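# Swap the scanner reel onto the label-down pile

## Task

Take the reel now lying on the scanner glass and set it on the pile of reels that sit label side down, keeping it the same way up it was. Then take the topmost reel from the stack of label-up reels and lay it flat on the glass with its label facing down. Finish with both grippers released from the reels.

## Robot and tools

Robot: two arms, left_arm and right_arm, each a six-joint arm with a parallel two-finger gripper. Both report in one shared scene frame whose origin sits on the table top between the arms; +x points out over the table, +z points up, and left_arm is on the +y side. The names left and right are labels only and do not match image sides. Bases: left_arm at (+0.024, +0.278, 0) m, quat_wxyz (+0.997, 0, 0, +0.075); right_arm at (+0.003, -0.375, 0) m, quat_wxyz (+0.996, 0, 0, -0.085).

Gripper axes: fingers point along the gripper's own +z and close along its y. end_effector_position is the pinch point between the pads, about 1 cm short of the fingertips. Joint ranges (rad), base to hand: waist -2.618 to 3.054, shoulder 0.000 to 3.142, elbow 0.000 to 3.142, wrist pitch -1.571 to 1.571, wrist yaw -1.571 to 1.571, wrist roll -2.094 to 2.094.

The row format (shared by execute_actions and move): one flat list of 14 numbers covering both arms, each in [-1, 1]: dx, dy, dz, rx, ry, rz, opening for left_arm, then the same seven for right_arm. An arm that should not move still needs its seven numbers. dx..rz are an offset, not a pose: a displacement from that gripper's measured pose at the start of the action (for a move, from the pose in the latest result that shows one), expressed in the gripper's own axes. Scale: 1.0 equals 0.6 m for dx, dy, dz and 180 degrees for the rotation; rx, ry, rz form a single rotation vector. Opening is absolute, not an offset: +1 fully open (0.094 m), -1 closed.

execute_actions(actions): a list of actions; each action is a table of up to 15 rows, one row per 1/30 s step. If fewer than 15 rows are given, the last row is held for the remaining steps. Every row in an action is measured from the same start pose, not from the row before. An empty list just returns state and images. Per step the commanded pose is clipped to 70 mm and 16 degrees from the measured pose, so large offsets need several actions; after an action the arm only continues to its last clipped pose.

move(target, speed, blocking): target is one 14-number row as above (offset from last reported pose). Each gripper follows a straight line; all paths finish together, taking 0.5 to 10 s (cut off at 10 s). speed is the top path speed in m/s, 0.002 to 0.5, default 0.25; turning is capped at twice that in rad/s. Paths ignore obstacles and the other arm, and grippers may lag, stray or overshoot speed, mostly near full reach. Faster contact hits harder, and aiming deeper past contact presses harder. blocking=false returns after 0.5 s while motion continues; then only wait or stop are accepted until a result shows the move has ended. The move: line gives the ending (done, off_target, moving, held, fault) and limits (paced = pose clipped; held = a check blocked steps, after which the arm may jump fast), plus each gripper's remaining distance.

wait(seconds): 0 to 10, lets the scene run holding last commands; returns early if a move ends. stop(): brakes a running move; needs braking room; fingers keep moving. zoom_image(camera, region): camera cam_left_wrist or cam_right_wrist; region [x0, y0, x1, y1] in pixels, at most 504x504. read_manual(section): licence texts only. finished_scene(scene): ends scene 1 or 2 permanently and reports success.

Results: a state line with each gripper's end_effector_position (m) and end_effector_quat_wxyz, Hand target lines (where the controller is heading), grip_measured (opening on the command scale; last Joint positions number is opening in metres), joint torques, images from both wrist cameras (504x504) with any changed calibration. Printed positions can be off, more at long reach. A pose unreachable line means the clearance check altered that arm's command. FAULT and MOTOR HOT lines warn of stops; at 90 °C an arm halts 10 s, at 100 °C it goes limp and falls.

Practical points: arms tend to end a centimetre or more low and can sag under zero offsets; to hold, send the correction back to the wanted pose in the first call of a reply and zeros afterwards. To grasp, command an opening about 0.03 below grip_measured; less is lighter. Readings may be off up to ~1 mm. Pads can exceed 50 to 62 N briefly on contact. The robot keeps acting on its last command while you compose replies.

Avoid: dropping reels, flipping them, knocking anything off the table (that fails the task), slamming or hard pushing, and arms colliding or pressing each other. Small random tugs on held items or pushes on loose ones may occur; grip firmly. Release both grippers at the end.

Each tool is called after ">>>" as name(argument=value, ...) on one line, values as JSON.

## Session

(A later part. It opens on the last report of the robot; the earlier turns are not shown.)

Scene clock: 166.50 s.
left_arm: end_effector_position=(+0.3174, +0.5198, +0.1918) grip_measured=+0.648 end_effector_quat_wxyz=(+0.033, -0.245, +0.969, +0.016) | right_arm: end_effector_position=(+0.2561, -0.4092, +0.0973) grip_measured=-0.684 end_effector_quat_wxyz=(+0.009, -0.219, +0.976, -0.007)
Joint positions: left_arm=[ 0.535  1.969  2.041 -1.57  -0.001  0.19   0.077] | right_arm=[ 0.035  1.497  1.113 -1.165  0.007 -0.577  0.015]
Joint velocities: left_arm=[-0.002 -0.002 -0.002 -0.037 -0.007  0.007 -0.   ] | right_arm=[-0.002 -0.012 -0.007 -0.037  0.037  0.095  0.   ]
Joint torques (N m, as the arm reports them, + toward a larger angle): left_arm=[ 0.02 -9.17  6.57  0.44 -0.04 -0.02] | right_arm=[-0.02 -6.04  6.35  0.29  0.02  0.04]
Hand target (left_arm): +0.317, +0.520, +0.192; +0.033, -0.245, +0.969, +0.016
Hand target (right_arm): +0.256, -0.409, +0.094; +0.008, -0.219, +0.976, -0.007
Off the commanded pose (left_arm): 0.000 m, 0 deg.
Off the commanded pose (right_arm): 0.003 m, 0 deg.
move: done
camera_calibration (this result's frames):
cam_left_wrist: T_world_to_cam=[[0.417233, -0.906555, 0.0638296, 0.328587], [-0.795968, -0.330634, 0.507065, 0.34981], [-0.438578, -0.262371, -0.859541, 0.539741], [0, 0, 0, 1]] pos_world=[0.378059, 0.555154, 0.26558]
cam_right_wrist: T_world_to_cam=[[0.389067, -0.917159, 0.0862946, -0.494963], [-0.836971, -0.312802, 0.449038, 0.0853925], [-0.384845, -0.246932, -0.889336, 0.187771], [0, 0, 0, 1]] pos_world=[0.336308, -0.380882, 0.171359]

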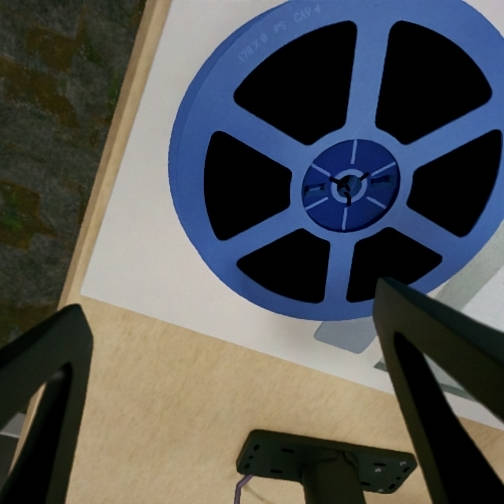

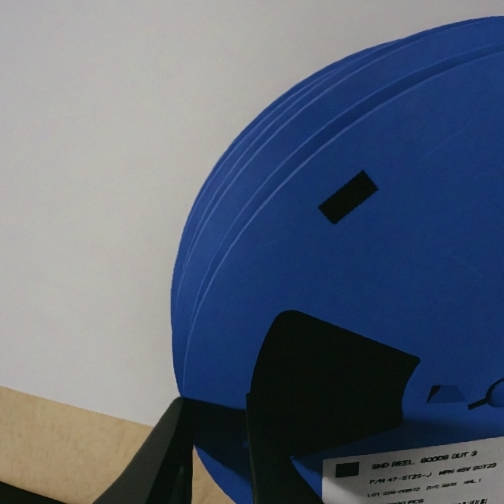

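>>> move(target=[0,0,0,0,0,0,0.65,0,0,-0.08,0,0,0,-0.9], speed=0.05)

Scene clock: 171.90 s.
left_arm: end_effector_position=(+0.3174, +0.5198, +0.1918) grip_measured=+0.648 end_effector_quat_wxyz=(+0.033, -0.245, +0.969, +0.016) | right_arm: end_effector_position=(+0.2502, -0.4084, +0.1341) grip_measured=-0.684 end_effector_quat_wxyz=(-0.007, -0.219, +0.976, -0.001)
Joint positions: left_arm=[ 0.535  1.969  2.041 -1.57  -0.001  0.19   0.077] | right_arm=[ 0.035  1.497  1.26  -1.346  0.007 -0.577  0.015]
Joint velocities: left_arm=[ 0.012 -0.012  0.007  0.066 -0.007 -0.007 -0.   ] | right_arm=[ 0.017  0.012 -0.017  0.037 -0.081  0.022  0.001]
Joint torques (N m, as the arm reports them, + toward a larger angle): left_arm=[ 0.02 -9.17  6.57  0.44 -0.04 -0.02] | right_arm=[ 0.12 -7.33 10.16  0.09  0.    0.03]
Hand target (left_arm): +0.317, +0.520, +0.192; +0.033, -0.245, +0.969, +0.016
Hand target (right_arm): +0.255, -0.409, +0.145; +0.009, -0.219, +0.976, -0.007
Off the commanded pose (left_arm): 0.000 m, 0 deg.
Off the commanded pose (right_arm): 0.012 m, 2 deg.
move: off_target (right_arm)
camera_calibration (this result's frames):
cam_left_wrist: T_world_to_cam=[[0.417233, -0.906555, 0.0638296, 0.328587], [-0.795968, -0.330634, 0.507065, 0.34981], [-0.438578, -0.262371, -0.859541, 0.539741], [0, 0, 0, 1]] pos_world=[0.378059, 0.555154, 0.26558]
cam_right_wrist: T_world_to_cam=[[0.391732, -0.917519, 0.0685883, -0.493528], [-0.821057, -0.314957, 0.476096, 0.0556044], [-0.415225, -0.242817, -0.876715, 0.226072], [0, 0, 0, 1]] pos_world=[0.332855, -0.380414, 0.205578]

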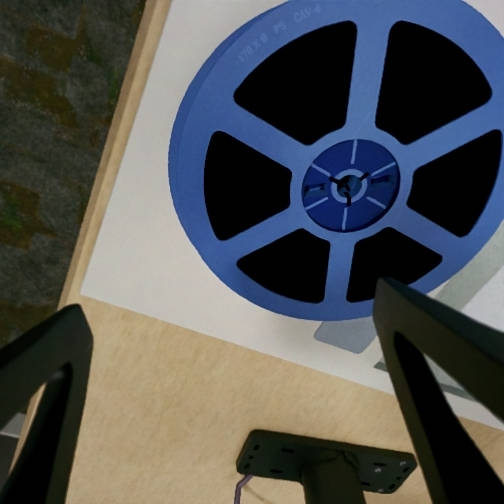

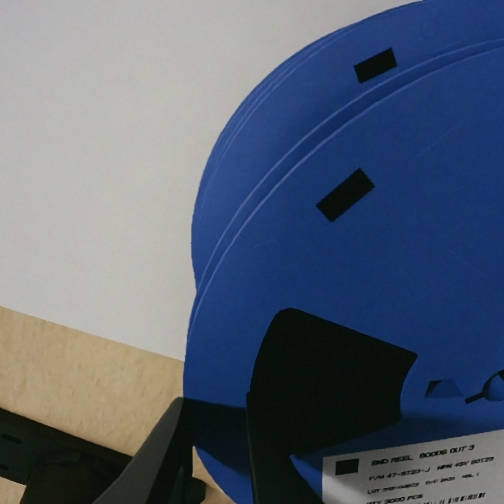

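>>> move(target=[0,0,0,0,0,0,0.65,0,0,-0.11,0,0,0,-0.9], speed=0.1)

Scene clock: 197.93 s.
left_arm: end_effector_position=(+0.3174, +0.5198, +0.1918) grip_measured=+0.648 end_effector_quat_wxyz=(+0.033, -0.245, +0.969, +0.016) | right_arm: end_effector_position=(+0.2480, -0.4081, +0.1922) grip_measured=-0.684 end_effector_quat_wxyz=(+0.002, -0.219, +0.976, -0.004)
Joint positions: left_arm=[ 0.535  1.969  2.041 -1.57  -0.001  0.19   0.077] | right_arm=[ 0.035  1.497  1.492 -1.559  0.007 -0.577  0.015]
Joint velocities: left_arm=[-0.007  0.012 -0.012 -0.066 -0.007 -0.037 -0.001] | right_arm=[ 0.012 -0.017  0.012 -0.007  0.007 -0.051 -0.   ]
Joint torques (N m, as the arm reports them, + toward a larger angle): left_arm=[ 0.03 -9.16  6.56  0.44 -0.04 -0.02] | right_arm=[ 0.13 -6.04  9.73  0.11  0.    0.03]
Hand target (left_arm): +0.317, +0.520, +0.192; +0.033, -0.245, +0.969, +0.016
Hand target (right_arm): +0.251, -0.408, +0.200; +0.011, -0.219, +0.976, -0.008
Off the commanded pose (left_arm): 0.000 m, 0 deg.
Off the commanded pose (right_arm): 0.009 m, 1 deg.
joint sent to its limit (right arm) — the command would take joint 4 (wrist pitch) past its lower limit, so that joint was sent only as far as its limit.
move: done
camera_calibration (this result's frames):
cam_left_wrist: T_world_to_cam=[[0.417233, -0.906555, 0.0638296, 0.328587], [-0.795968, -0.330634, 0.507065, 0.34981], [-0.438578, -0.262371, -0.859541, 0.539741], [0, 0, 0, 1]] pos_world=[0.378059, 0.555154, 0.26558]
cam_right_wrist: T_world_to_cam=[[0.390343, -0.917331, 0.0783286, -0.497842], [-0.829916, -0.313757, 0.461298, 0.0318191], [-0.398586, -0.245071, -0.883781, 0.272437], [0, 0, 0, 1]] pos_world=[0.329326, -0.379936, 0.265092]

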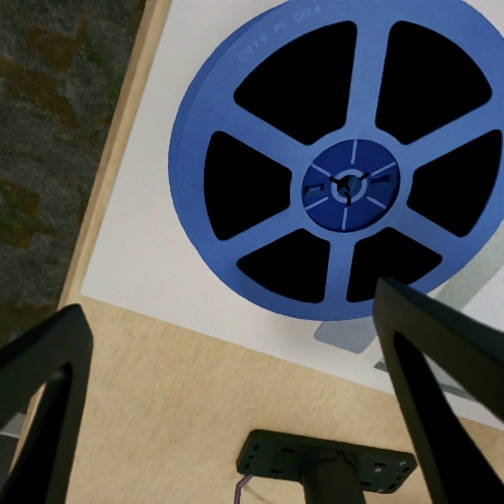

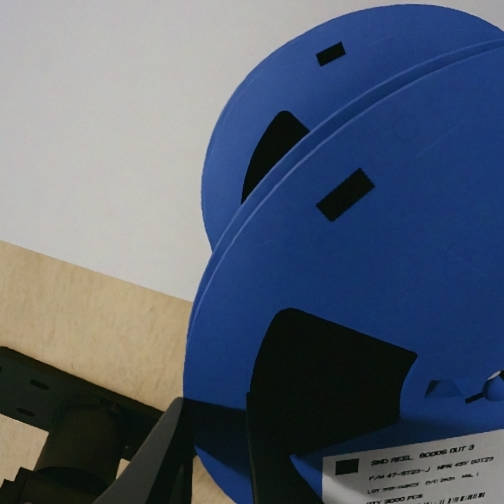

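>>> move(target=[0.307,-0.515,-0.05,0.499,0.141,0.108,1,-0.298,0.425,-0.18,-0.492,-0.114,0.107,-0.9], speed=0.12)

Scene clock: 218.33 s.
left_arm: end_effector_position=(+0.3021, +0.1655, +0.1994) grip_measured=+1.000 end_effector_quat_wxyz=(+0.048, -0.049, +0.750, -0.658) | right_arm: end_effector_position=(+0.3042, -0.1016, +0.2920) grip_measured=-0.683 end_effector_quat_wxyz=(-0.010, +0.009, +0.711, +0.704)
Joint positions: left_arm=[ 0.087  1.77   1.127 -1.575  1.407  0.661  0.094] | right_arm=[ 0.471  1.528  0.938  0.556 -1.271  1.566  0.015]
Joint velocities: left_arm=[-0.012 -0.002  0.007 -0.007 -0.022  0.022  0.   ] | right_arm=[-0.007 -0.002 -0.007  0.095  0.051  0.007  0.   ]
Joint torques (N m, as the arm reports them, + toward a larger angle): left_arm=[-0.52 -5.84  4.12 -0.74  0.63  0.12] | right_arm=[ 0.6  -9.43  7.2   1.5   0.01  0.  ]
Hand target (left_arm): +0.302, +0.163, +0.200; +0.045, -0.055, +0.742, -0.666
Hand target (right_arm): +0.298, -0.100, +0.300; +0.003, -0.006, +0.706, +0.708
Off the commanded pose (left_arm): 0.008 m, 11 deg.
Off the commanded pose (right_arm): 0.008 m, 3 deg.
joint sent to its limit (left arm) — the command would take joint 4 (wrist pitch) past its lower limit, so that joint was sent only as far as its limit.
move: off_target (left_arm, right_arm)
camera_calibration (this result's frames):
cam_left_wrist: T_world_to_cam=[[-0.0583529, -0.0558395, 0.996733, -0.169804], [-0.889215, 0.456724, -0.0264715, 0.220807], [-0.453753, -0.887854, -0.0763044, 0.398494], [0, 0, 0, 1]] pos_world=[0.367255, 0.243475, 0.205501]
cam_right_wrist: T_world_to_cam=[[-0.0665379, -0.0791424, -0.99464, 0.290999], [-0.880815, -0.463663, 0.0958166, 0.235539], [-0.468761, 0.88247, -0.0388587, 0.34733], [0, 0, 0, 1]] pos_world=[0.389644, -0.174267, 0.280367]

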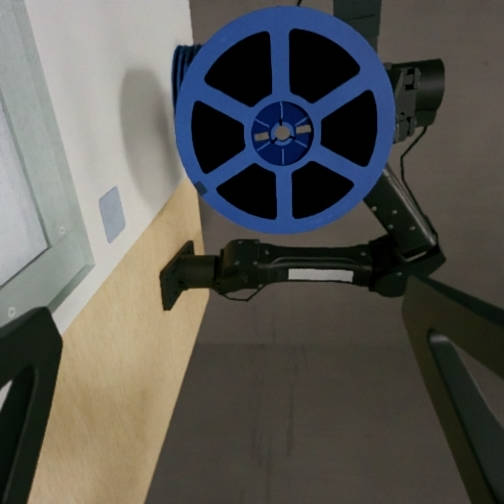

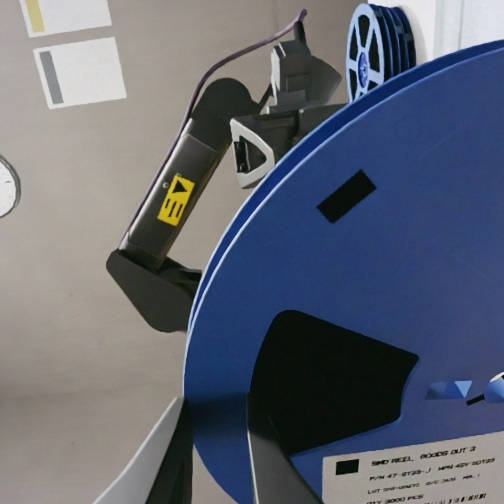

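>>> move(target=[0.039,0.054,0.35,0.041,0.044,0,1,0,0,0,0,0,0,-0.9], speed=0.12)

Scene clock: 241.93 s.
left_arm: end_effector_position=(+0.3058, -0.0379, +0.1364) grip_measured=+1.000 end_effector_quat_wxyz=(-0.009, +0.013, +0.714, -0.700) | right_arm: end_effector_position=(+0.3041, -0.1016, +0.2918) grip_measured=-0.683 end_effector_quat_wxyz=(-0.012, +0.011, +0.711, +0.703)
Joint positions: left_arm=[-0.601  1.969  0.683  1.237  1.151 -1.519  0.094] | right_arm=[ 0.471  1.528  0.938  0.555 -1.271  1.571  0.015]
Joint velocities: left_arm=[ 0.007 -0.007  0.017  0.066 -0.081 -0.081  0.   ] | right_arm=[-0.007 -0.007 -0.017  0.022  0.051  0.066 -0.   ]
Joint torques (N m, as the arm reports them, + toward a larger angle): left_arm=[-0.65 -7.07  3.33  1.78 -0.1  -0.1 ] | right_arm=[ 0.05 -7.46  8.14  1.27 -0.03 -0.02]
Hand target (left_arm): +0.302, -0.039, +0.132; -0.012, +0.009, +0.715, -0.699
Hand target (right_arm): +0.304, -0.102, +0.292; -0.010, +0.009, +0.710, +0.704
Off the commanded pose (left_arm): 0.004 m, 2 deg.
Off the commanded pose (right_arm): 0.000 m, 0 deg.
move: done; limits=paced
camera_calibration (this result's frames):
cam_left_wrist: T_world_to_cam=[[-0.0628736, 0.0646351, 0.995926, -0.112164], [-0.800047, 0.593297, -0.0890123, 0.30183], [-0.596633, -0.802385, 0.0144084, 0.249311], [0, 0, 0, 1]] pos_world=[0.383173, 0.0282186, 0.134981]
cam_right_wrist: T_world_to_cam=[[-0.0725597, -0.0794858, -0.994192, 0.292431], [-0.880242, -0.463585, 0.101307, 0.233756], [-0.468945, 0.88248, -0.0363291, 0.346633], [0, 0, 0, 1]] pos_world=[0.389532, -0.174287, 0.279644]

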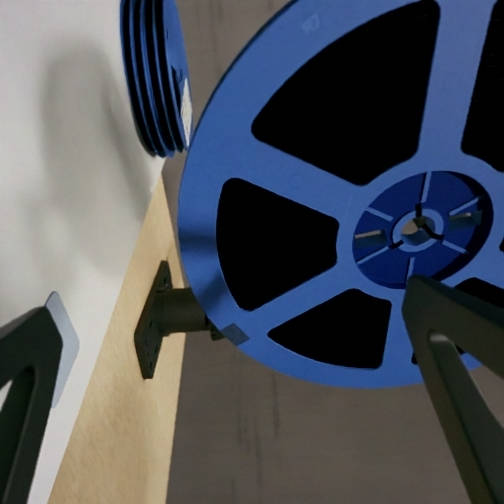

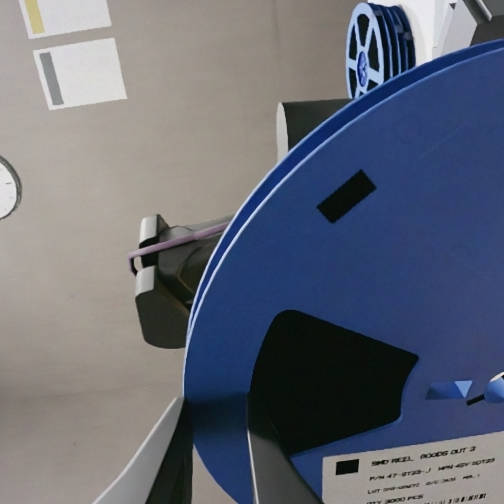

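>>> move(target=[0.007,0.0,0.066,0,0,0,1,0,0,0,0,0,0,-0.9], speed=0.025)

Scene clock: 249.77 s.
left_arm: end_effector_position=(+0.2965, -0.0719, +0.1339) grip_measured=+1.000 end_effector_quat_wxyz=(-0.009, +0.016, +0.715, -0.699) | right_arm: end_effector_position=(+0.3041, -0.1016, +0.2916) grip_measured=-0.683 end_effector_quat_wxyz=(-0.013, +0.012, +0.711, +0.703)
Joint positions: left_arm=[-0.706  2.001  0.72   1.236  1.051 -1.522  0.094] | right_arm=[ 0.471  1.528  0.938  0.554 -1.271  1.572  0.015]
Joint velocities: left_arm=[-0.002 -0.002  0.007  0.037  0.022  0.022  0.   ] | right_arm=[-0.022  0.002 -0.017  0.022 -0.037 -0.022 -0.   ]
Joint torques (N m, as the arm reports them, + toward a larger angle): left_arm=[-0.56 -7.41  7.64  1.52 -0.11 -0.08] | right_arm=[ 0.02 -7.51  8.14  1.26 -0.04  0.02]
Hand target (left_arm): +0.301, -0.077, +0.136; -0.008, +0.014, +0.714, -0.700
Hand target (right_arm): +0.304, -0.102, +0.292; -0.012, +0.011, +0.711, +0.703
Off the commanded pose (left_arm): 0.007 m, 0 deg.
Off the commanded pose (right_arm): 0.000 m, 0 deg.
move: done
camera_calibration (this result's frames):
cam_left_wrist: T_world_to_cam=[[-0.0657093, 0.0632319, 0.995833, -0.107269], [-0.797022, 0.59713, -0.0905065, 0.313878], [-0.600365, -0.799648, 0.0111603, 0.218253], [0, 0, 0, 1]] pos_world=[0.37415, -0.00611776, 0.132794]
cam_right_wrist: T_world_to_cam=[[-0.0740255, -0.0798243, -0.994056, 0.292663], [-0.880093, -0.463547, 0.102762, 0.233299], [-0.468995, 0.882469, -0.0359385, 0.346527], [0, 0, 0, 1]] pos_world=[0.389509, -0.174293, 0.279402]

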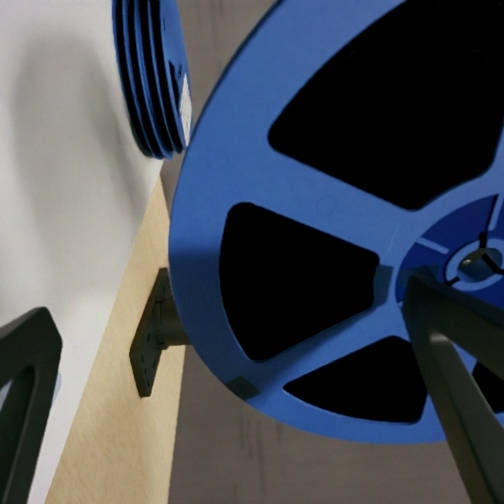

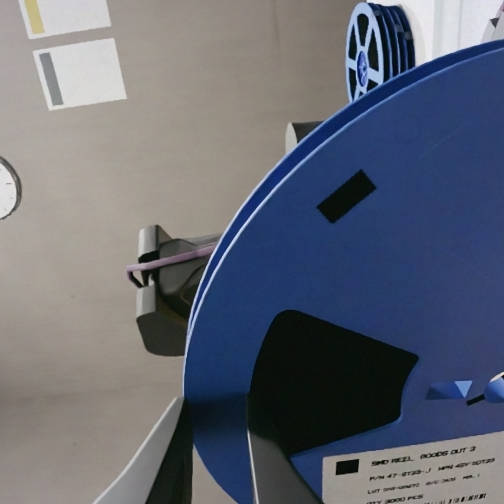

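>>> move(target=[-0.008,0,0.022,0,0,0,1,0,0,0,0,0,0,-0.9], speed=0.02)

Scene clock: 258.33 s.
left_arm: end_effector_position=(+0.2967, -0.0790, +0.1318) grip_measured=+1.000 end_effector_quat_wxyz=(-0.011, +0.017, +0.715, -0.699) | right_arm: end_effector_position=(+0.3041, -0.1016, +0.2915) grip_measured=-0.683 end_effector_quat_wxyz=(-0.013, +0.012, +0.711, +0.703)
Joint positions: left_arm=[-0.722  2.018  0.74   1.232  1.039 -1.522  0.094] | right_arm=[ 0.471  1.528  0.938  0.553 -1.271  1.572  0.015]
Joint velocities: left_arm=[-0.002 -0.012 -0.017  0.051  0.022 -0.007  0.   ] | right_arm=[ 0.007 -0.017 -0.022 -0.022 -0.007  0.007  0.   ]
Joint torques (N m, as the arm reports them, + toward a larger angle): left_arm=[-0.68 -7.61  7.77  1.54 -0.14 -0.04] | right_arm=[ 0.   -7.51  8.12  1.27 -0.03  0.03]
Hand target (left_arm): +0.301, -0.085, +0.134; -0.009, +0.016, +0.715, -0.699
Hand target (right_arm): +0.304, -0.102, +0.292; -0.013, +0.012, +0.711, +0.703
Off the commanded pose (left_arm): 0.008 m, 0 deg.
Off the commanded pose (right_arm): 0.000 m, 0 deg.
move: done
camera_calibration (this result's frames):
cam_left_wrist: T_world_to_cam=[[-0.0637822, 0.0618569, 0.996045, -0.1054], [-0.79442, 0.600932, -0.0881904, 0.317325], [-0.604011, -0.796903, 0.0108116, 0.214137], [0, 0, 0, 1]] pos_world=[0.374708, -0.0135244, 0.130653]
cam_right_wrist: T_world_to_cam=[[-0.0751117, -0.0801624, -0.993948, 0.292786], [-0.87998, -0.463512, 0.103882, 0.232951], [-0.469034, 0.882457, -0.0357262, 0.34647], [0, 0, 0, 1]] pos_world=[0.38949, -0.174298, 0.279193]

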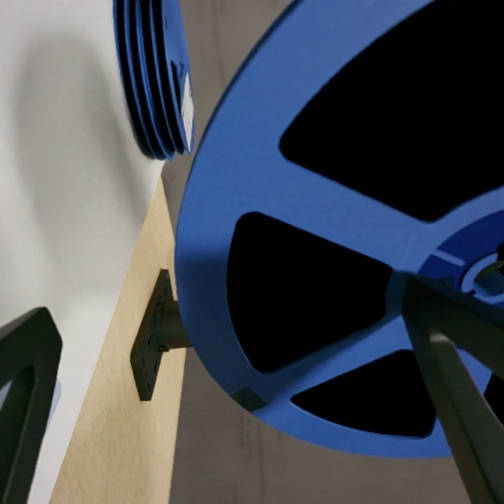

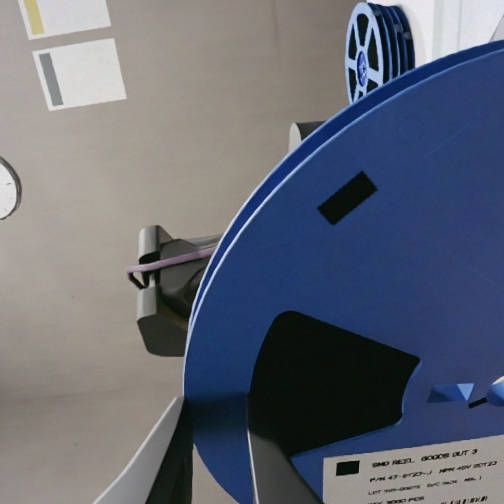

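>>> move(target=[-0.01,-0.016,-0.008,0,0,0,1,0,0,0,0,0,0,-0.9], speed=0.02)

>>> move(target=[0,-0.004,0.017,0,0,0,1,0,0,0,0,0,0,-0.9], speed=0.02)

Scene clock: 264.10 s.
left_arm: end_effector_position=(+0.2994, -0.0755, +0.1270) grip_measured=+1.000 end_effector_quat_wxyz=(-0.019, +0.006, +0.721, -0.693) | right_arm: end_effector_position=(+0.3041, -0.1016, +0.2912) grip_measured=-0.683 end_effector_quat_wxyz=(-0.014, +0.013, +0.711, +0.703)
Joint positions: left_arm=[-0.71   2.018  0.74   1.202  1.046 -1.522  0.094] | right_arm=[ 0.471  1.528  0.938  0.551 -1.271  1.572  0.015]
Joint velocities: left_arm=[-0.012 -0.002  0.002 -0.022  0.051 -0.007  0.   ] | right_arm=[ 0.007 -0.007 -0.022  0.037  0.051 -0.022  0.001]
Joint torques (N m, as the arm reports them, + toward a larger angle): left_arm=[  0.63 -10.65   6.59   1.55   0.16  -0.02] | right_arm=[ 0.07 -7.47  8.2   1.27 -0.04  0.02]
Hand target (left_arm): +0.302, -0.074, +0.142; -0.011, +0.017, +0.715, -0.699
Hand target (right_arm): +0.304, -0.102, +0.291; -0.013, +0.012, +0.711, +0.703
Off the commanded pose (left_arm): 0.015 m, 2 deg.
Off the commanded pose (right_arm): 0.000 m, 0 deg.
move: off_target (left_arm)
camera_calibration (this result's frames):
cam_left_wrist: T_world_to_cam=[[-0.0384508, 0.0458549, 0.998208, -0.109774], [-0.79928, 0.598127, -0.0582644, 0.314437], [-0.599727, -0.800088, 0.0136525, 0.216701], [0, 0, 0, 1]] pos_world=[0.377064, -0.00965931, 0.124939]
cam_right_wrist: T_world_to_cam=[[-0.0773011, -0.0807261, -0.993734, 0.293099], [-0.879751, -0.463448, 0.106083, 0.232263], [-0.469108, 0.882439, -0.0351938, 0.346325], [0, 0, 0, 1]] pos_world=[0.389454, -0.174308, 0.278812]

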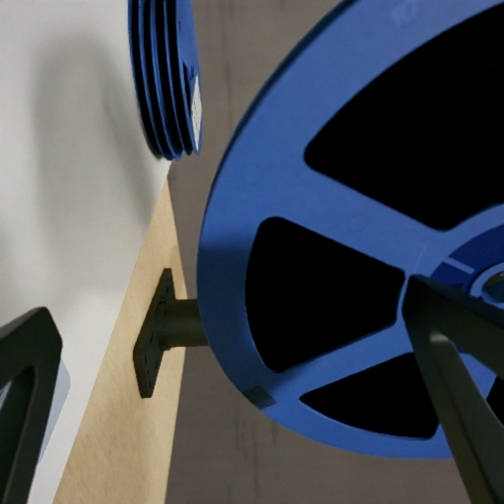

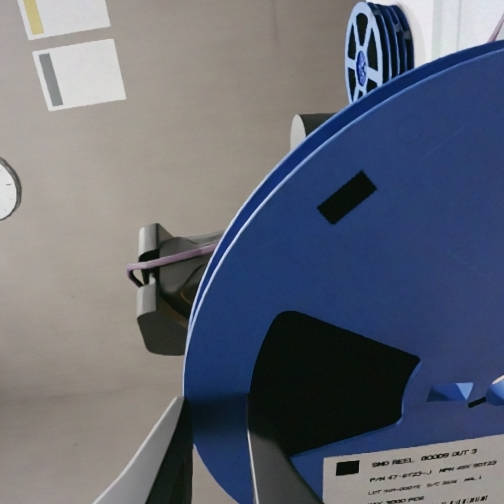

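Scene clock: 264.83 s.
left_arm: end_effector_position=(+0.2969, -0.0793, +0.1267) grip_measured=+1.000 end_effector_quat_wxyz=(-0.019, +0.007, +0.721, -0.693) | right_arm: end_effector_position=(+0.3041, -0.1016, +0.2909) grip_measured=-0.683 end_effector_quat_wxyz=(-0.015, +0.014, +0.711, +0.703)
Joint positions: left_arm=[-0.724  2.018  0.74   1.2    1.033 -1.522  0.094] | right_arm=[ 0.471  1.528  0.938  0.549 -1.271  1.573  0.015]
Joint velocities: left_arm=[-0.007 -0.002 -0.002 -0.037  0.051  0.007  0.   ] | right_arm=[ 0.012  0.002  0.022 -0.081 -0.007  0.037  0.   ]
Joint torques (N m, as the arm reports them, + toward a larger angle): left_arm=[-0.83 -7.89  7.43  1.54 -0.11 -0.07] | right_arm=[ 0.05 -7.48  8.14  1.28 -0.04  0.  ]
Hand target (left_arm): +0.299, -0.086, +0.129; -0.019, +0.006, +0.721, -0.693
Hand target (right_arm): +0.304, -0.102, +0.291; -0.014, +0.013, +0.711, +0.703
Off the commanded pose (left_arm): 0.007 m, 0 deg.
Off the commanded pose (right_arm): 0.000 m, 0 deg.
move: done
camera_calibration (this result's frames):
cam_left_wrist: T_world_to_cam=[[-0.037989, 0.0444261, 0.99829, -0.109621], [-0.798825, 0.598852, -0.0570488, 0.314412], [-0.600363, -0.799626, 0.0127388, 0.212422], [0, 0, 0, 1]] pos_world=[0.374526, -0.0135584, 0.124664]
cam_right_wrist: T_world_to_cam=[[-0.0805931, -0.0815153, -0.993408, 0.293597], [-0.879398, -0.463355, 0.109365, 0.231231], [-0.469216, 0.882416, -0.0343412, 0.346093], [0, 0, 0, 1]] pos_world=[0.389399, -0.174323, 0.278258]

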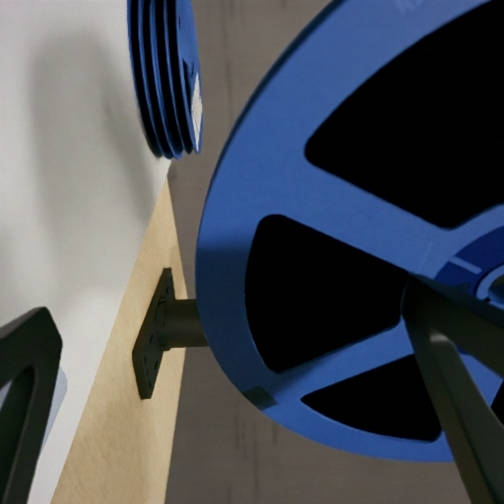

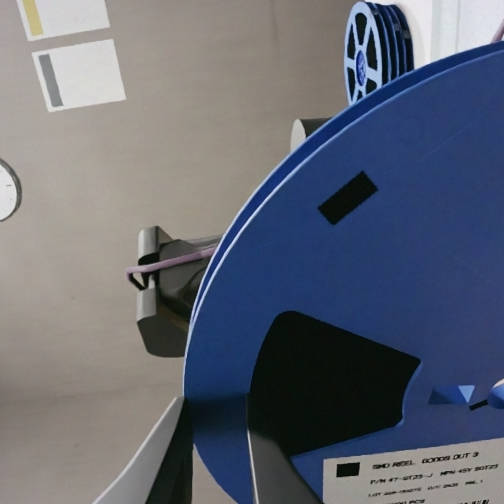

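>>> move(target=[-0.008,-0.045,-0.025,0,0,0,1,0,0,0,0,0,0,-0.9], speed=0.04)

Scene clock: 269.90 s.
left_arm: end_effector_position=(+0.3015, -0.0680, +0.1464) grip_measured=+1.000 end_effector_quat_wxyz=(-0.021, +0.001, +0.722, -0.691) | right_arm: end_effector_position=(+0.3041, -0.1016, +0.2906) grip_measured=-0.683 end_effector_quat_wxyz=(-0.016, +0.015, +0.711, +0.702)
Joint positions: left_arm=[-0.689  1.931  0.74   1.102  1.062 -1.522  0.094] | right_arm=[ 0.471  1.528  0.938  0.546 -1.271  1.573  0.015]
Joint velocities: left_arm=[ 0.002 -0.002 -0.002 -0.095  0.007 -0.051  0.   ] | right_arm=[ 0.012 -0.007 -0.007 -0.022  0.022 -0.081  0.   ]
Joint torques (N m, as the arm reports them, + toward a larger angle): left_arm=[ 0.64 -9.77  6.01  1.55  0.1   0.03] | right_arm=[ 0.02 -7.47  8.17  1.28 -0.04  0.02]
Hand target (left_arm): +0.302, -0.065, +0.154; -0.019, +0.007, +0.721, -0.693
Hand target (right_arm): +0.304, -0.102, +0.291; -0.015, +0.014, +0.711, +0.703
Off the commanded pose (left_arm): 0.008 m, 1 deg.
Off the commanded pose (right_arm): 0.000 m, 0 deg.
move: done
camera_calibration (this result's frames):
cam_left_wrist: T_world_to_cam=[[-0.0278876, 0.0406837, 0.998783, -0.133022], [-0.802837, 0.594373, -0.0466272, 0.311862], [-0.595546, -0.80316, 0.0160868, 0.221876], [0, 0, 0, 1]] pos_world=[0.378803, -0.00174833, 0.143832]
cam_right_wrist: T_world_to_cam=[[-0.0831431, -0.0821913, -0.993142, 0.293946], [-0.879117, -0.463275, 0.111937, 0.230425], [-0.469299, 0.882395, -0.0337376, 0.345929], [0, 0, 0, 1]] pos_world=[0.389354, -0.174336, 0.277808]

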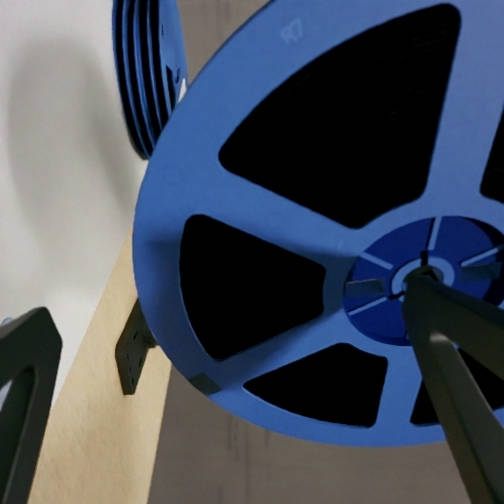

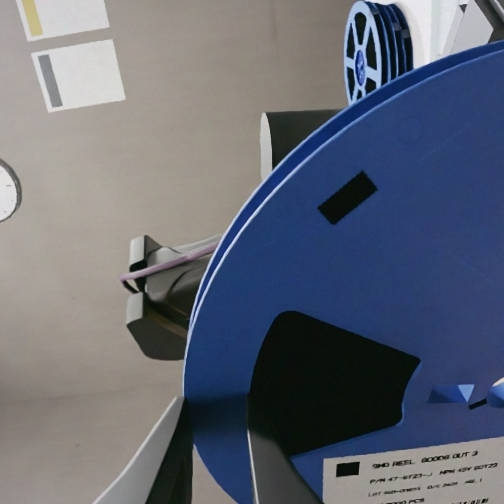

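>>> move(target=[0,0.008,0.026,0,0,0,1,0,0,0,0,0,0,-0.9], speed=0.02)

Scene clock: 274.13 s.
left_arm: end_effector_position=(+0.2963, -0.0769, +0.1329) grip_measured=+1.000 end_effector_quat_wxyz=(-0.032, -0.008, +0.729, -0.684) | right_arm: end_effector_position=(+0.3041, -0.1016, +0.2905) grip_measured=-0.683 end_effector_quat_wxyz=(-0.016, +0.015, +0.712, +0.702)
Joint positions: left_arm=[-0.719  1.963  0.74   1.102  1.035 -1.523  0.094] | right_arm=[ 0.471  1.528  0.938  0.545 -1.271  1.573  0.015]
Joint velocities: left_arm=[-0.007 -0.007  0.022  0.037  0.007 -0.037  0.   ] | right_arm=[ 0.012 -0.012 -0.017  0.007  0.007 -0.037 -0.001]
Joint torques (N m, as the arm reports them, + toward a larger angle): left_arm=[-0.59 -7.45  8.23  1.86 -0.06 -0.08] | right_arm=[ 0.04 -7.5   8.17  1.26 -0.04  0.01]
Hand target (left_arm): +0.301, -0.083, +0.141; -0.021, +0.001, +0.722, -0.691
Hand target (right_arm): +0.304, -0.102, +0.291; -0.016, +0.015, +0.711, +0.702
Off the commanded pose (left_arm): 0.011 m, 2 deg.
Off the commanded pose (right_arm): 0.000 m, 0 deg.
move: off_target (left_arm)
camera_calibration (this result's frames):
cam_left_wrist: T_world_to_cam=[[-0.000748992, 0.0207845, 0.999784, -0.129031], [-0.801975, 0.597215, -0.0130163, 0.307846], [-0.597357, -0.801812, 0.0162214, 0.212481], [0, 0, 0, 1]] pos_world=[0.373715, -0.0107985, 0.129563]
cam_right_wrist: T_world_to_cam=[[-0.0838666, -0.0824165, -0.993063, 0.294026], [-0.879035, -0.46325, 0.112683, 0.230192], [-0.469323, 0.882387, -0.0335958, 0.345891], [0, 0, 0, 1]] pos_world=[0.389341, -0.17434, 0.277668]

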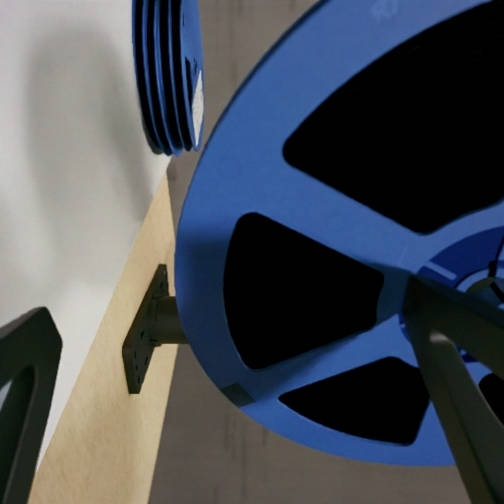

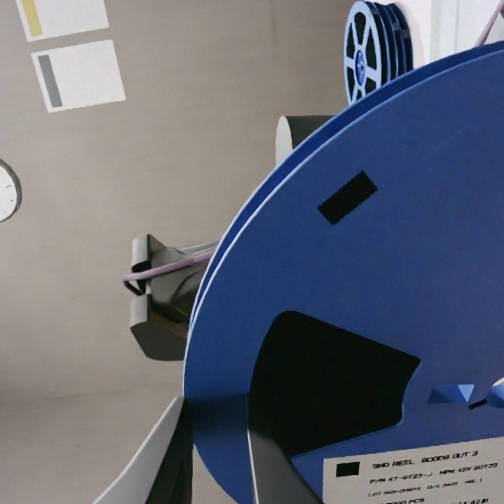

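>>> move(target=[-0.008,-0.022,0.004,0.02,0,0,1,0,0,0,0,0,0,-0.9], speed=0.02)

Scene clock: 282.70 s.
left_arm: end_effector_position=(+0.2983, -0.0780, +0.1401) grip_measured=+1.000 end_effector_quat_wxyz=(-0.037, -0.015, +0.713, -0.700) | right_arm: end_effector_position=(+0.3041, -0.1016, +0.2904) grip_measured=-0.683 end_effector_quat_wxyz=(-0.017, +0.016, +0.712, +0.702)
Joint positions: left_arm=[-0.719  1.992  0.74   1.219  1.033 -1.615  0.094] | right_arm=[ 0.471  1.528  0.938  0.544 -1.271  1.573  0.015]
Joint velocities: left_arm=[ 0.002 -0.012  0.012 -0.037 -0.095  0.022  0.   ] | right_arm=[ 0.017 -0.012 -0.012  0.007  0.007 -0.037  0.   ]
Joint torques (N m, as the arm reports them, + toward a larger angle): left_arm=[ 0.06 -7.52  7.06  1.89  0.   -0.08] | right_arm=[ 0.02 -7.5   8.15  1.25 -0.05  0.01]
Hand target (left_arm): +0.302, -0.080, +0.145; -0.031, -0.008, +0.708, -0.706
Hand target (right_arm): +0.304, -0.102, +0.291; -0.016, +0.015, +0.712, +0.702
Off the commanded pose (left_arm): 0.007 m, 1 deg.
Off the commanded pose (right_arm): 0.000 m, 0 deg.
move: done
camera_calibration (this result's frames):
cam_left_wrist: T_world_to_cam=[[0.0172815, 0.065059, 0.997732, -0.137822], [-0.805419, 0.592192, -0.0246645, 0.312433], [-0.592453, -0.803166, 0.0626337, 0.204592], [0, 0, 0, 1]] pos_world=[0.375233, -0.0117322, 0.132401]
cam_right_wrist: T_world_to_cam=[[-0.0849516, -0.0827543, -0.992943, 0.294146], [-0.878911, -0.463211, 0.113801, 0.229843], [-0.46936, 0.882376, -0.0333831, 0.345833], [0, 0, 0, 1]] pos_world=[0.38932, -0.174347, 0.277459]

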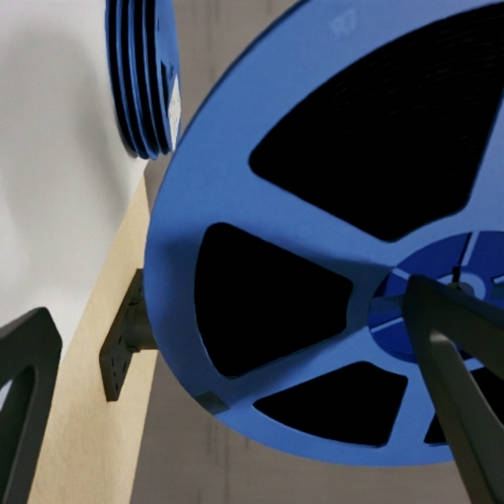

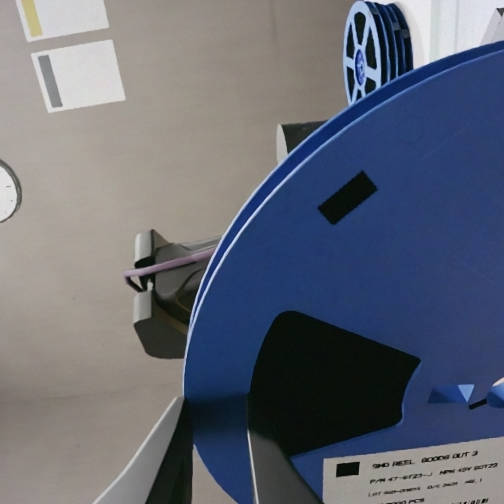

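>>> move(target=[-0.008,-0.008,0.02,0,0,0,1,0,0,0,0,0,0,-0.9], speed=0.02)

Scene clock: 288.77 s.
left_arm: end_effector_position=(+0.2992, -0.0841, +0.1436) grip_measured=+1.000 end_effector_quat_wxyz=(-0.038, -0.014, +0.713, -0.700) | right_arm: end_effector_position=(+0.3041, -0.1016, +0.2902) grip_measured=-0.683 end_effector_quat_wxyz=(-0.017, +0.016, +0.712, +0.702)
Joint positions: left_arm=[-0.732  1.992  0.762  1.2    1.025 -1.618  0.094] | right_arm=[ 0.471  1.528  0.938  0.543 -1.271  1.573  0.015]
Joint velocities: left_arm=[-0.012 -0.017 -0.007 -0.022  0.022  0.066  0.   ] | right_arm=[-0.002 -0.002  0.012 -0.037  0.037  0.007 -0.001]
Joint torques (N m, as the arm reports them, + toward a larger angle): left_arm=[-0.67 -7.53  7.95  1.5  -0.14 -0.01] | right_arm=[ 0.08 -7.48  8.12  1.28 -0.04  0.02]
Hand target (left_arm): +0.303, -0.090, +0.145; -0.037, -0.015, +0.713, -0.700
Hand target (right_arm): +0.304, -0.102, +0.290; -0.017, +0.016, +0.712, +0.702
Off the commanded pose (left_arm): 0.007 m, 0 deg.
Off the commanded pose (right_arm): 0.000 m, 0 deg.
move: done
camera_calibration (this result's frames):
cam_left_wrist: T_world_to_cam=[[0.0175146, 0.0663267, 0.997644, -0.140848], [-0.80295, 0.5955, -0.0254943, 0.316527], [-0.595789, -0.800612, 0.063687, 0.201107], [0, 0, 0, 1]] pos_world=[0.37644, -0.018141, 0.135778]
cam_right_wrist: T_world_to_cam=[[-0.0867773, -0.0832048, -0.992747, 0.294412], [-0.878703, -0.463155, 0.115627, 0.229269], [-0.469416, 0.882363, -0.0329209, 0.345707], [0, 0, 0, 1]] pos_world=[0.389287, -0.174356, 0.277148]

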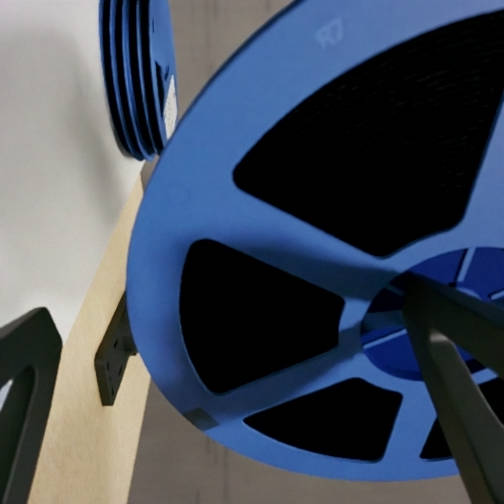

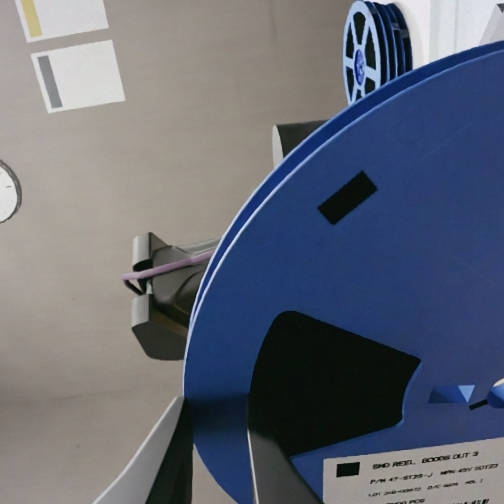

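>>> move(target=[0,0.008,0.012,0,0,0,1,0,0,0,0,0,0,-0.9], speed=0.02)

>>> move(target=[0,0,0,0,0,0,0.15,0,0,0,0,0,0,-0.9])

Scene clock: 295.20 s.
left_arm: end_effector_position=(+0.2989, -0.0854, +0.1370) grip_measured=+1.000 end_effector_quat_wxyz=(-0.042, -0.018, +0.715, -0.698) | right_arm: end_effector_position=(+0.3040, -0.1016, +0.2891) grip_measured=-0.683 end_effector_quat_wxyz=(-0.020, +0.019, +0.713, +0.701)
Joint positions: left_arm=[-0.736  2.01   0.762  1.204  1.02  -1.618  0.094] | right_arm=[ 0.471  1.528  0.938  0.534 -1.271  1.573  0.015]
Joint velocities: left_arm=[-0.002 -0.002  0.012  0.007  0.066 -0.022  0.   ] | right_arm=[-0.002  0.012 -0.002 -0.007 -0.037 -0.081  0.   ]
Joint torques (N m, as the arm reports them, + toward a larger angle): left_arm=[-0.92 -7.62  6.57  1.81 -0.14 -0.03] | right_arm=[ 0.07 -7.56  8.18  1.33 -0.03  0.01]
Hand target (left_arm): +0.299, -0.091, +0.139; -0.038, -0.014, +0.713, -0.700
Hand target (right_arm): +0.304, -0.102, +0.290; -0.017, +0.016, +0.712, +0.702
Off the commanded pose (left_arm): 0.006 m, 1 deg.
Off the commanded pose (right_arm): 0.001 m, 1 deg.
move: done
camera_calibration (this result's frames):
cam_left_wrist: T_world_to_cam=[[0.0285232, 0.0588666, 0.997858, -0.1382], [-0.803384, 0.595337, -0.0121564, 0.315181], [-0.594778, -0.801317, 0.0642734, 0.199862], [0, 0, 0, 1]] pos_world=[0.376027, -0.0193512, 0.12889]
cam_right_wrist: T_world_to_cam=[[-0.0954512, -0.0859047, -0.99172, 0.295354], [-0.877653, -0.462828, 0.124563, 0.226471], [-0.469697, 0.882276, -0.031217, 0.345242], [0, 0, 0, 1]] pos_world=[0.389114, -0.17441, 0.275476]

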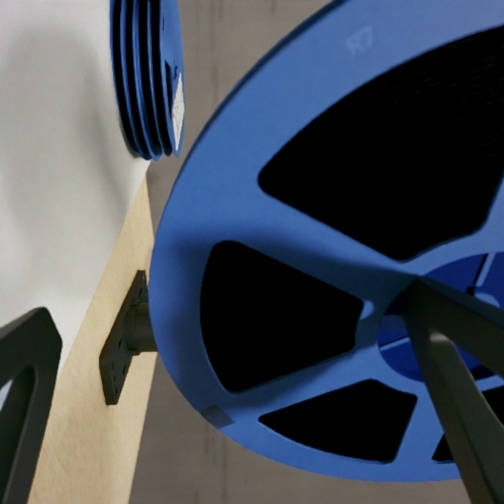

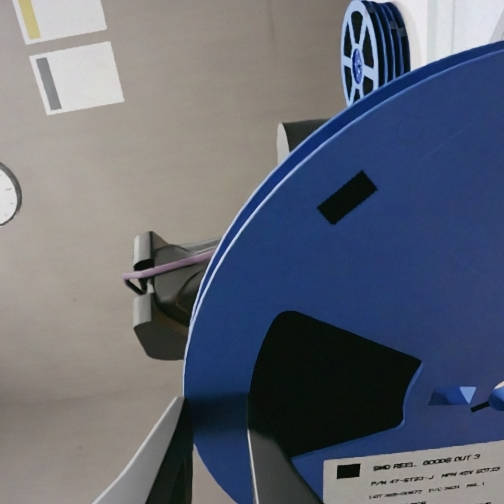

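Scene clock: 295.70 s.
left_arm: end_effector_position=(+0.2982, -0.0854, +0.1448) grip_measured=+0.152 end_effector_quat_wxyz=(-0.032, -0.004, +0.708, -0.706) | right_arm: end_effector_position=(+0.3076, -0.1013, +0.2813) grip_measured=-0.683 end_effector_quat_wxyz=(-0.030, +0.039, +0.717, +0.695)
Joint positions: left_arm=[-0.736  2.005  0.762  1.24   1.025 -1.618  0.054] | right_arm=[ 0.471  1.537  0.938  0.499 -1.257  1.573  0.015]
Joint velocities: left_arm=[ 0.002 -0.017 -0.007 -0.022  0.007 -0.037  0.   ] | right_arm=[ 0.007 -0.022 -0.012 -0.007 -0.007  0.037  0.   ]
Joint torques (N m, as the arm reports them, + toward a larger angle): left_arm=[ 0.01 -7.95  5.22  1.32 -0.07 -0.04] | right_arm=[ 0.01 -8.51  8.21  1.5  -0.18 -0.02]
Hand target (left_arm): +0.299, -0.085, +0.137; -0.042, -0.018, +0.715, -0.698
Hand target (right_arm): +0.304, -0.102, +0.289; -0.020, +0.019, +0.713, +0.700
Off the commanded pose (left_arm): 0.008 m, 2 deg.
Off the commanded pose (right_arm): 0.009 m, 3 deg.
move: off_target (right_arm)
camera_calibration (this result's frames):
cam_left_wrist: T_world_to_cam=[[-0.00503231, 0.0813926, 0.996669, -0.133775], [-0.799547, 0.598269, -0.0528945, 0.319662], [-0.600582, -0.79715, 0.0620666, 0.201314], [0, 0, 0, 1]] pos_world=[0.375817, -0.0198782, 0.137743]
cam_right_wrist: T_world_to_cam=[[-0.137772, -0.0983434, -0.98557, 0.298], [-0.877649, -0.449084, 0.167497, 0.220048], [-0.459076, 0.888061, -0.0244398, 0.34177], [0, 0, 0, 1]] pos_world=[0.391079, -0.175386, 0.265195]

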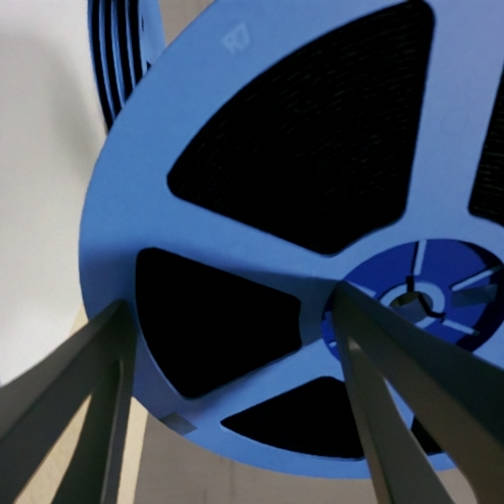

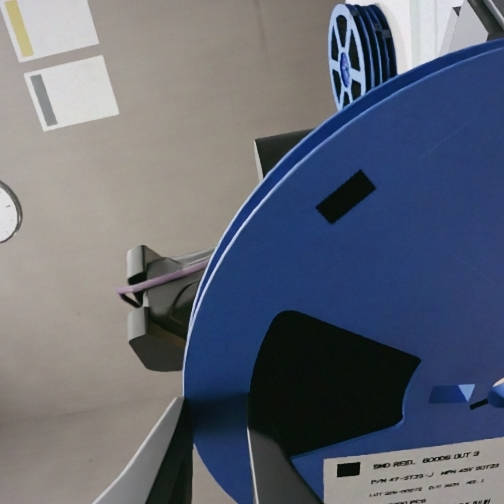

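>>> move(target=[0,0,-0.01,0,0,0,1,0,0,0,0,0,0,-0.9], speed=0.03)

>>> move(target=[0,-0.004,0.03,0.04,0,0,1,0,0,0,0,0,0,-0.9], speed=0.02)

Scene clock: 308.13 s.
left_arm: end_effector_position=(+0.2999, -0.0837, +0.1449) grip_measured=+1.000 end_effector_quat_wxyz=(-0.030, -0.005, +0.707, -0.706) | right_arm: end_effector_position=(+0.3077, -0.1013, +0.2809) grip_measured=-0.683 end_effector_quat_wxyz=(-0.031, +0.040, +0.717, +0.695)
Joint positions: left_arm=[-0.73   2.005  0.762  1.242  1.028 -1.618  0.094] | right_arm=[ 0.471  1.537  0.938  0.496 -1.256  1.573  0.015]
Joint velocities: left_arm=[ 0.007 -0.012  0.017 -0.037 -0.007 -0.007  0.   ] | right_arm=[ 0.007  0.012  0.007 -0.051  0.007 -0.051  0.001]
Joint torques (N m, as the arm reports them, + toward a larger angle): left_arm=[ 0.68 -8.91  3.87  1.73  0.07 -0.03] | right_arm=[ 0.01 -7.66  8.15  1.29 -0.06  0.02]
Hand target (left_arm): +0.298, -0.080, +0.145; -0.032, -0.004, +0.708, -0.706
Hand target (right_arm): +0.308, -0.101, +0.281; -0.030, +0.039, +0.717, +0.695
Off the commanded pose (left_arm): 0.005 m, 0 deg.
Off the commanded pose (right_arm): 0.000 m, 0 deg.
move: done
camera_calibration (this result's frames):
cam_left_wrist: T_world_to_cam=[[-0.00626142, 0.0820066, 0.996612, -0.133663], [-0.801546, 0.595487, -0.0540357, 0.320578], [-0.597901, -0.799168, 0.0620034, 0.202736], [0, 0, 0, 1]] pos_world=[0.377337, -0.0179182, 0.137962]
cam_right_wrist: T_world_to_cam=[[-0.141072, -0.0991985, -0.985017, 0.298397], [-0.877442, -0.448242, 0.170807, 0.219285], [-0.45847, 0.888391, -0.0238064, 0.341486], [0, 0, 0, 1]] pos_world=[0.391067, -0.17548, 0.264601]

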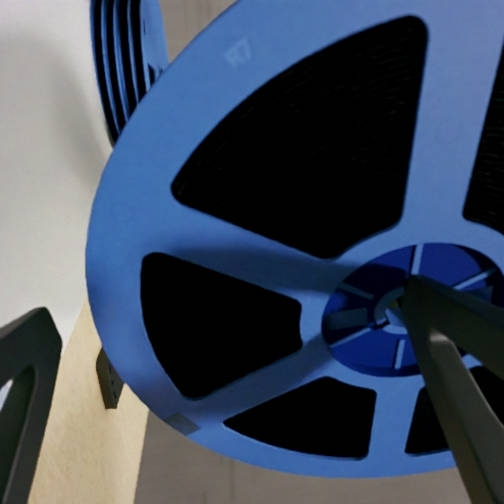

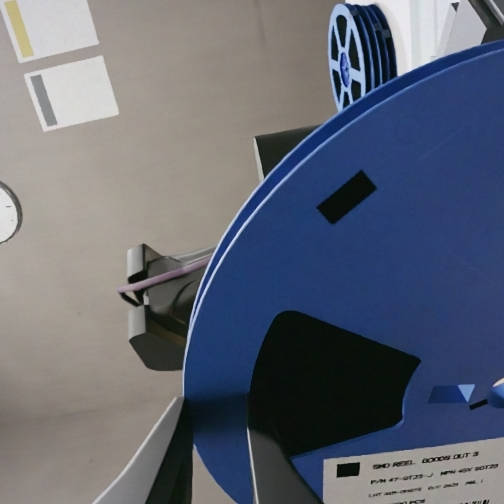

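Scene clock: 311.50 s.
left_arm: end_effector_position=(+0.2980, -0.0939, +0.1386) grip_measured=+1.000 end_effector_quat_wxyz=(-0.037, -0.013, +0.674, -0.738) | right_arm: end_effector_position=(+0.3082, -0.1013, +0.2798) grip_measured=-0.683 end_effector_quat_wxyz=(-0.033, +0.044, +0.718, +0.694)
Joint positions: left_arm=[-0.761  2.151  0.776  1.541  0.983 -1.779  0.094] | right_arm=[ 0.471  1.537  0.938  0.488 -1.253  1.573  0.015]
Joint velocities: left_arm=[ 0.007  0.007  0.007 -0.037 -0.051 -0.007  0.   ] | right_arm=[-0.002 -0.007  0.007 -0.007 -0.022 -0.007 -0.   ]
Joint torques (N m, as the arm reports them, + toward a larger angle): left_arm=[-1.12 -8.28  7.41  1.79 -0.28 -0.1 ] | right_arm=[ 0.04 -7.63  8.16  1.33 -0.09  0.02]
Hand target (left_arm): +0.300, -0.102, +0.147; -0.029, -0.006, +0.665, -0.746
Hand target (right_arm): +0.308, -0.101, +0.281; -0.031, +0.040, +0.717, +0.695
Off the commanded pose (left_arm): 0.012 m, 2 deg.
Off the commanded pose (right_arm): 0.001 m, 0 deg.
joint sent to its limit (left arm) — the command would take joint 4 (wrist pitch) past its upper limit, so that joint was sent only as far as its limit.
move: off_target (left_arm)
camera_calibration (this result's frames):
cam_left_wrist: T_world_to_cam=[[0.0163245, 0.173166, 0.984757, -0.123023], [-0.806372, 0.584607, -0.0894337, 0.330109], [-0.591183, -0.792621, 0.14918, 0.180383], [0, 0, 0, 1]] pos_world=[0.374839, -0.0287055, 0.123761]
cam_right_wrist: T_world_to_cam=[[-0.148836, -0.101393, -0.98365, 0.299204], [-0.877648, -0.444769, 0.178643, 0.218113], [-0.455611, 0.889887, -0.0227897, 0.340716], [0, 0, 0, 1]] pos_world=[0.391193, -0.175851, 0.263112]

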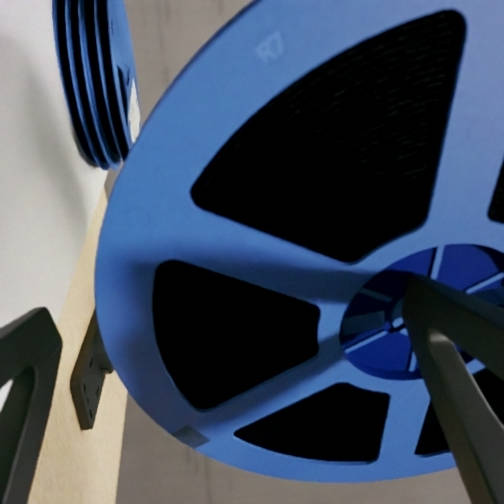

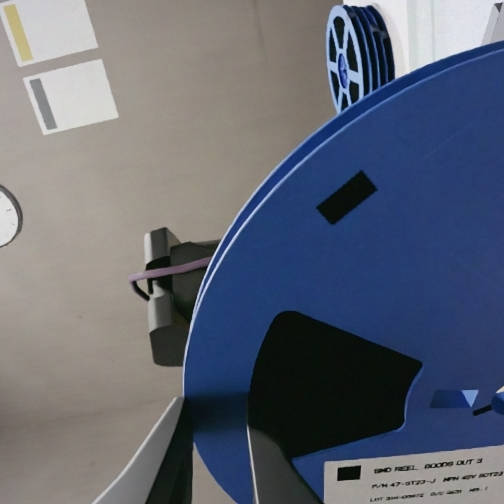

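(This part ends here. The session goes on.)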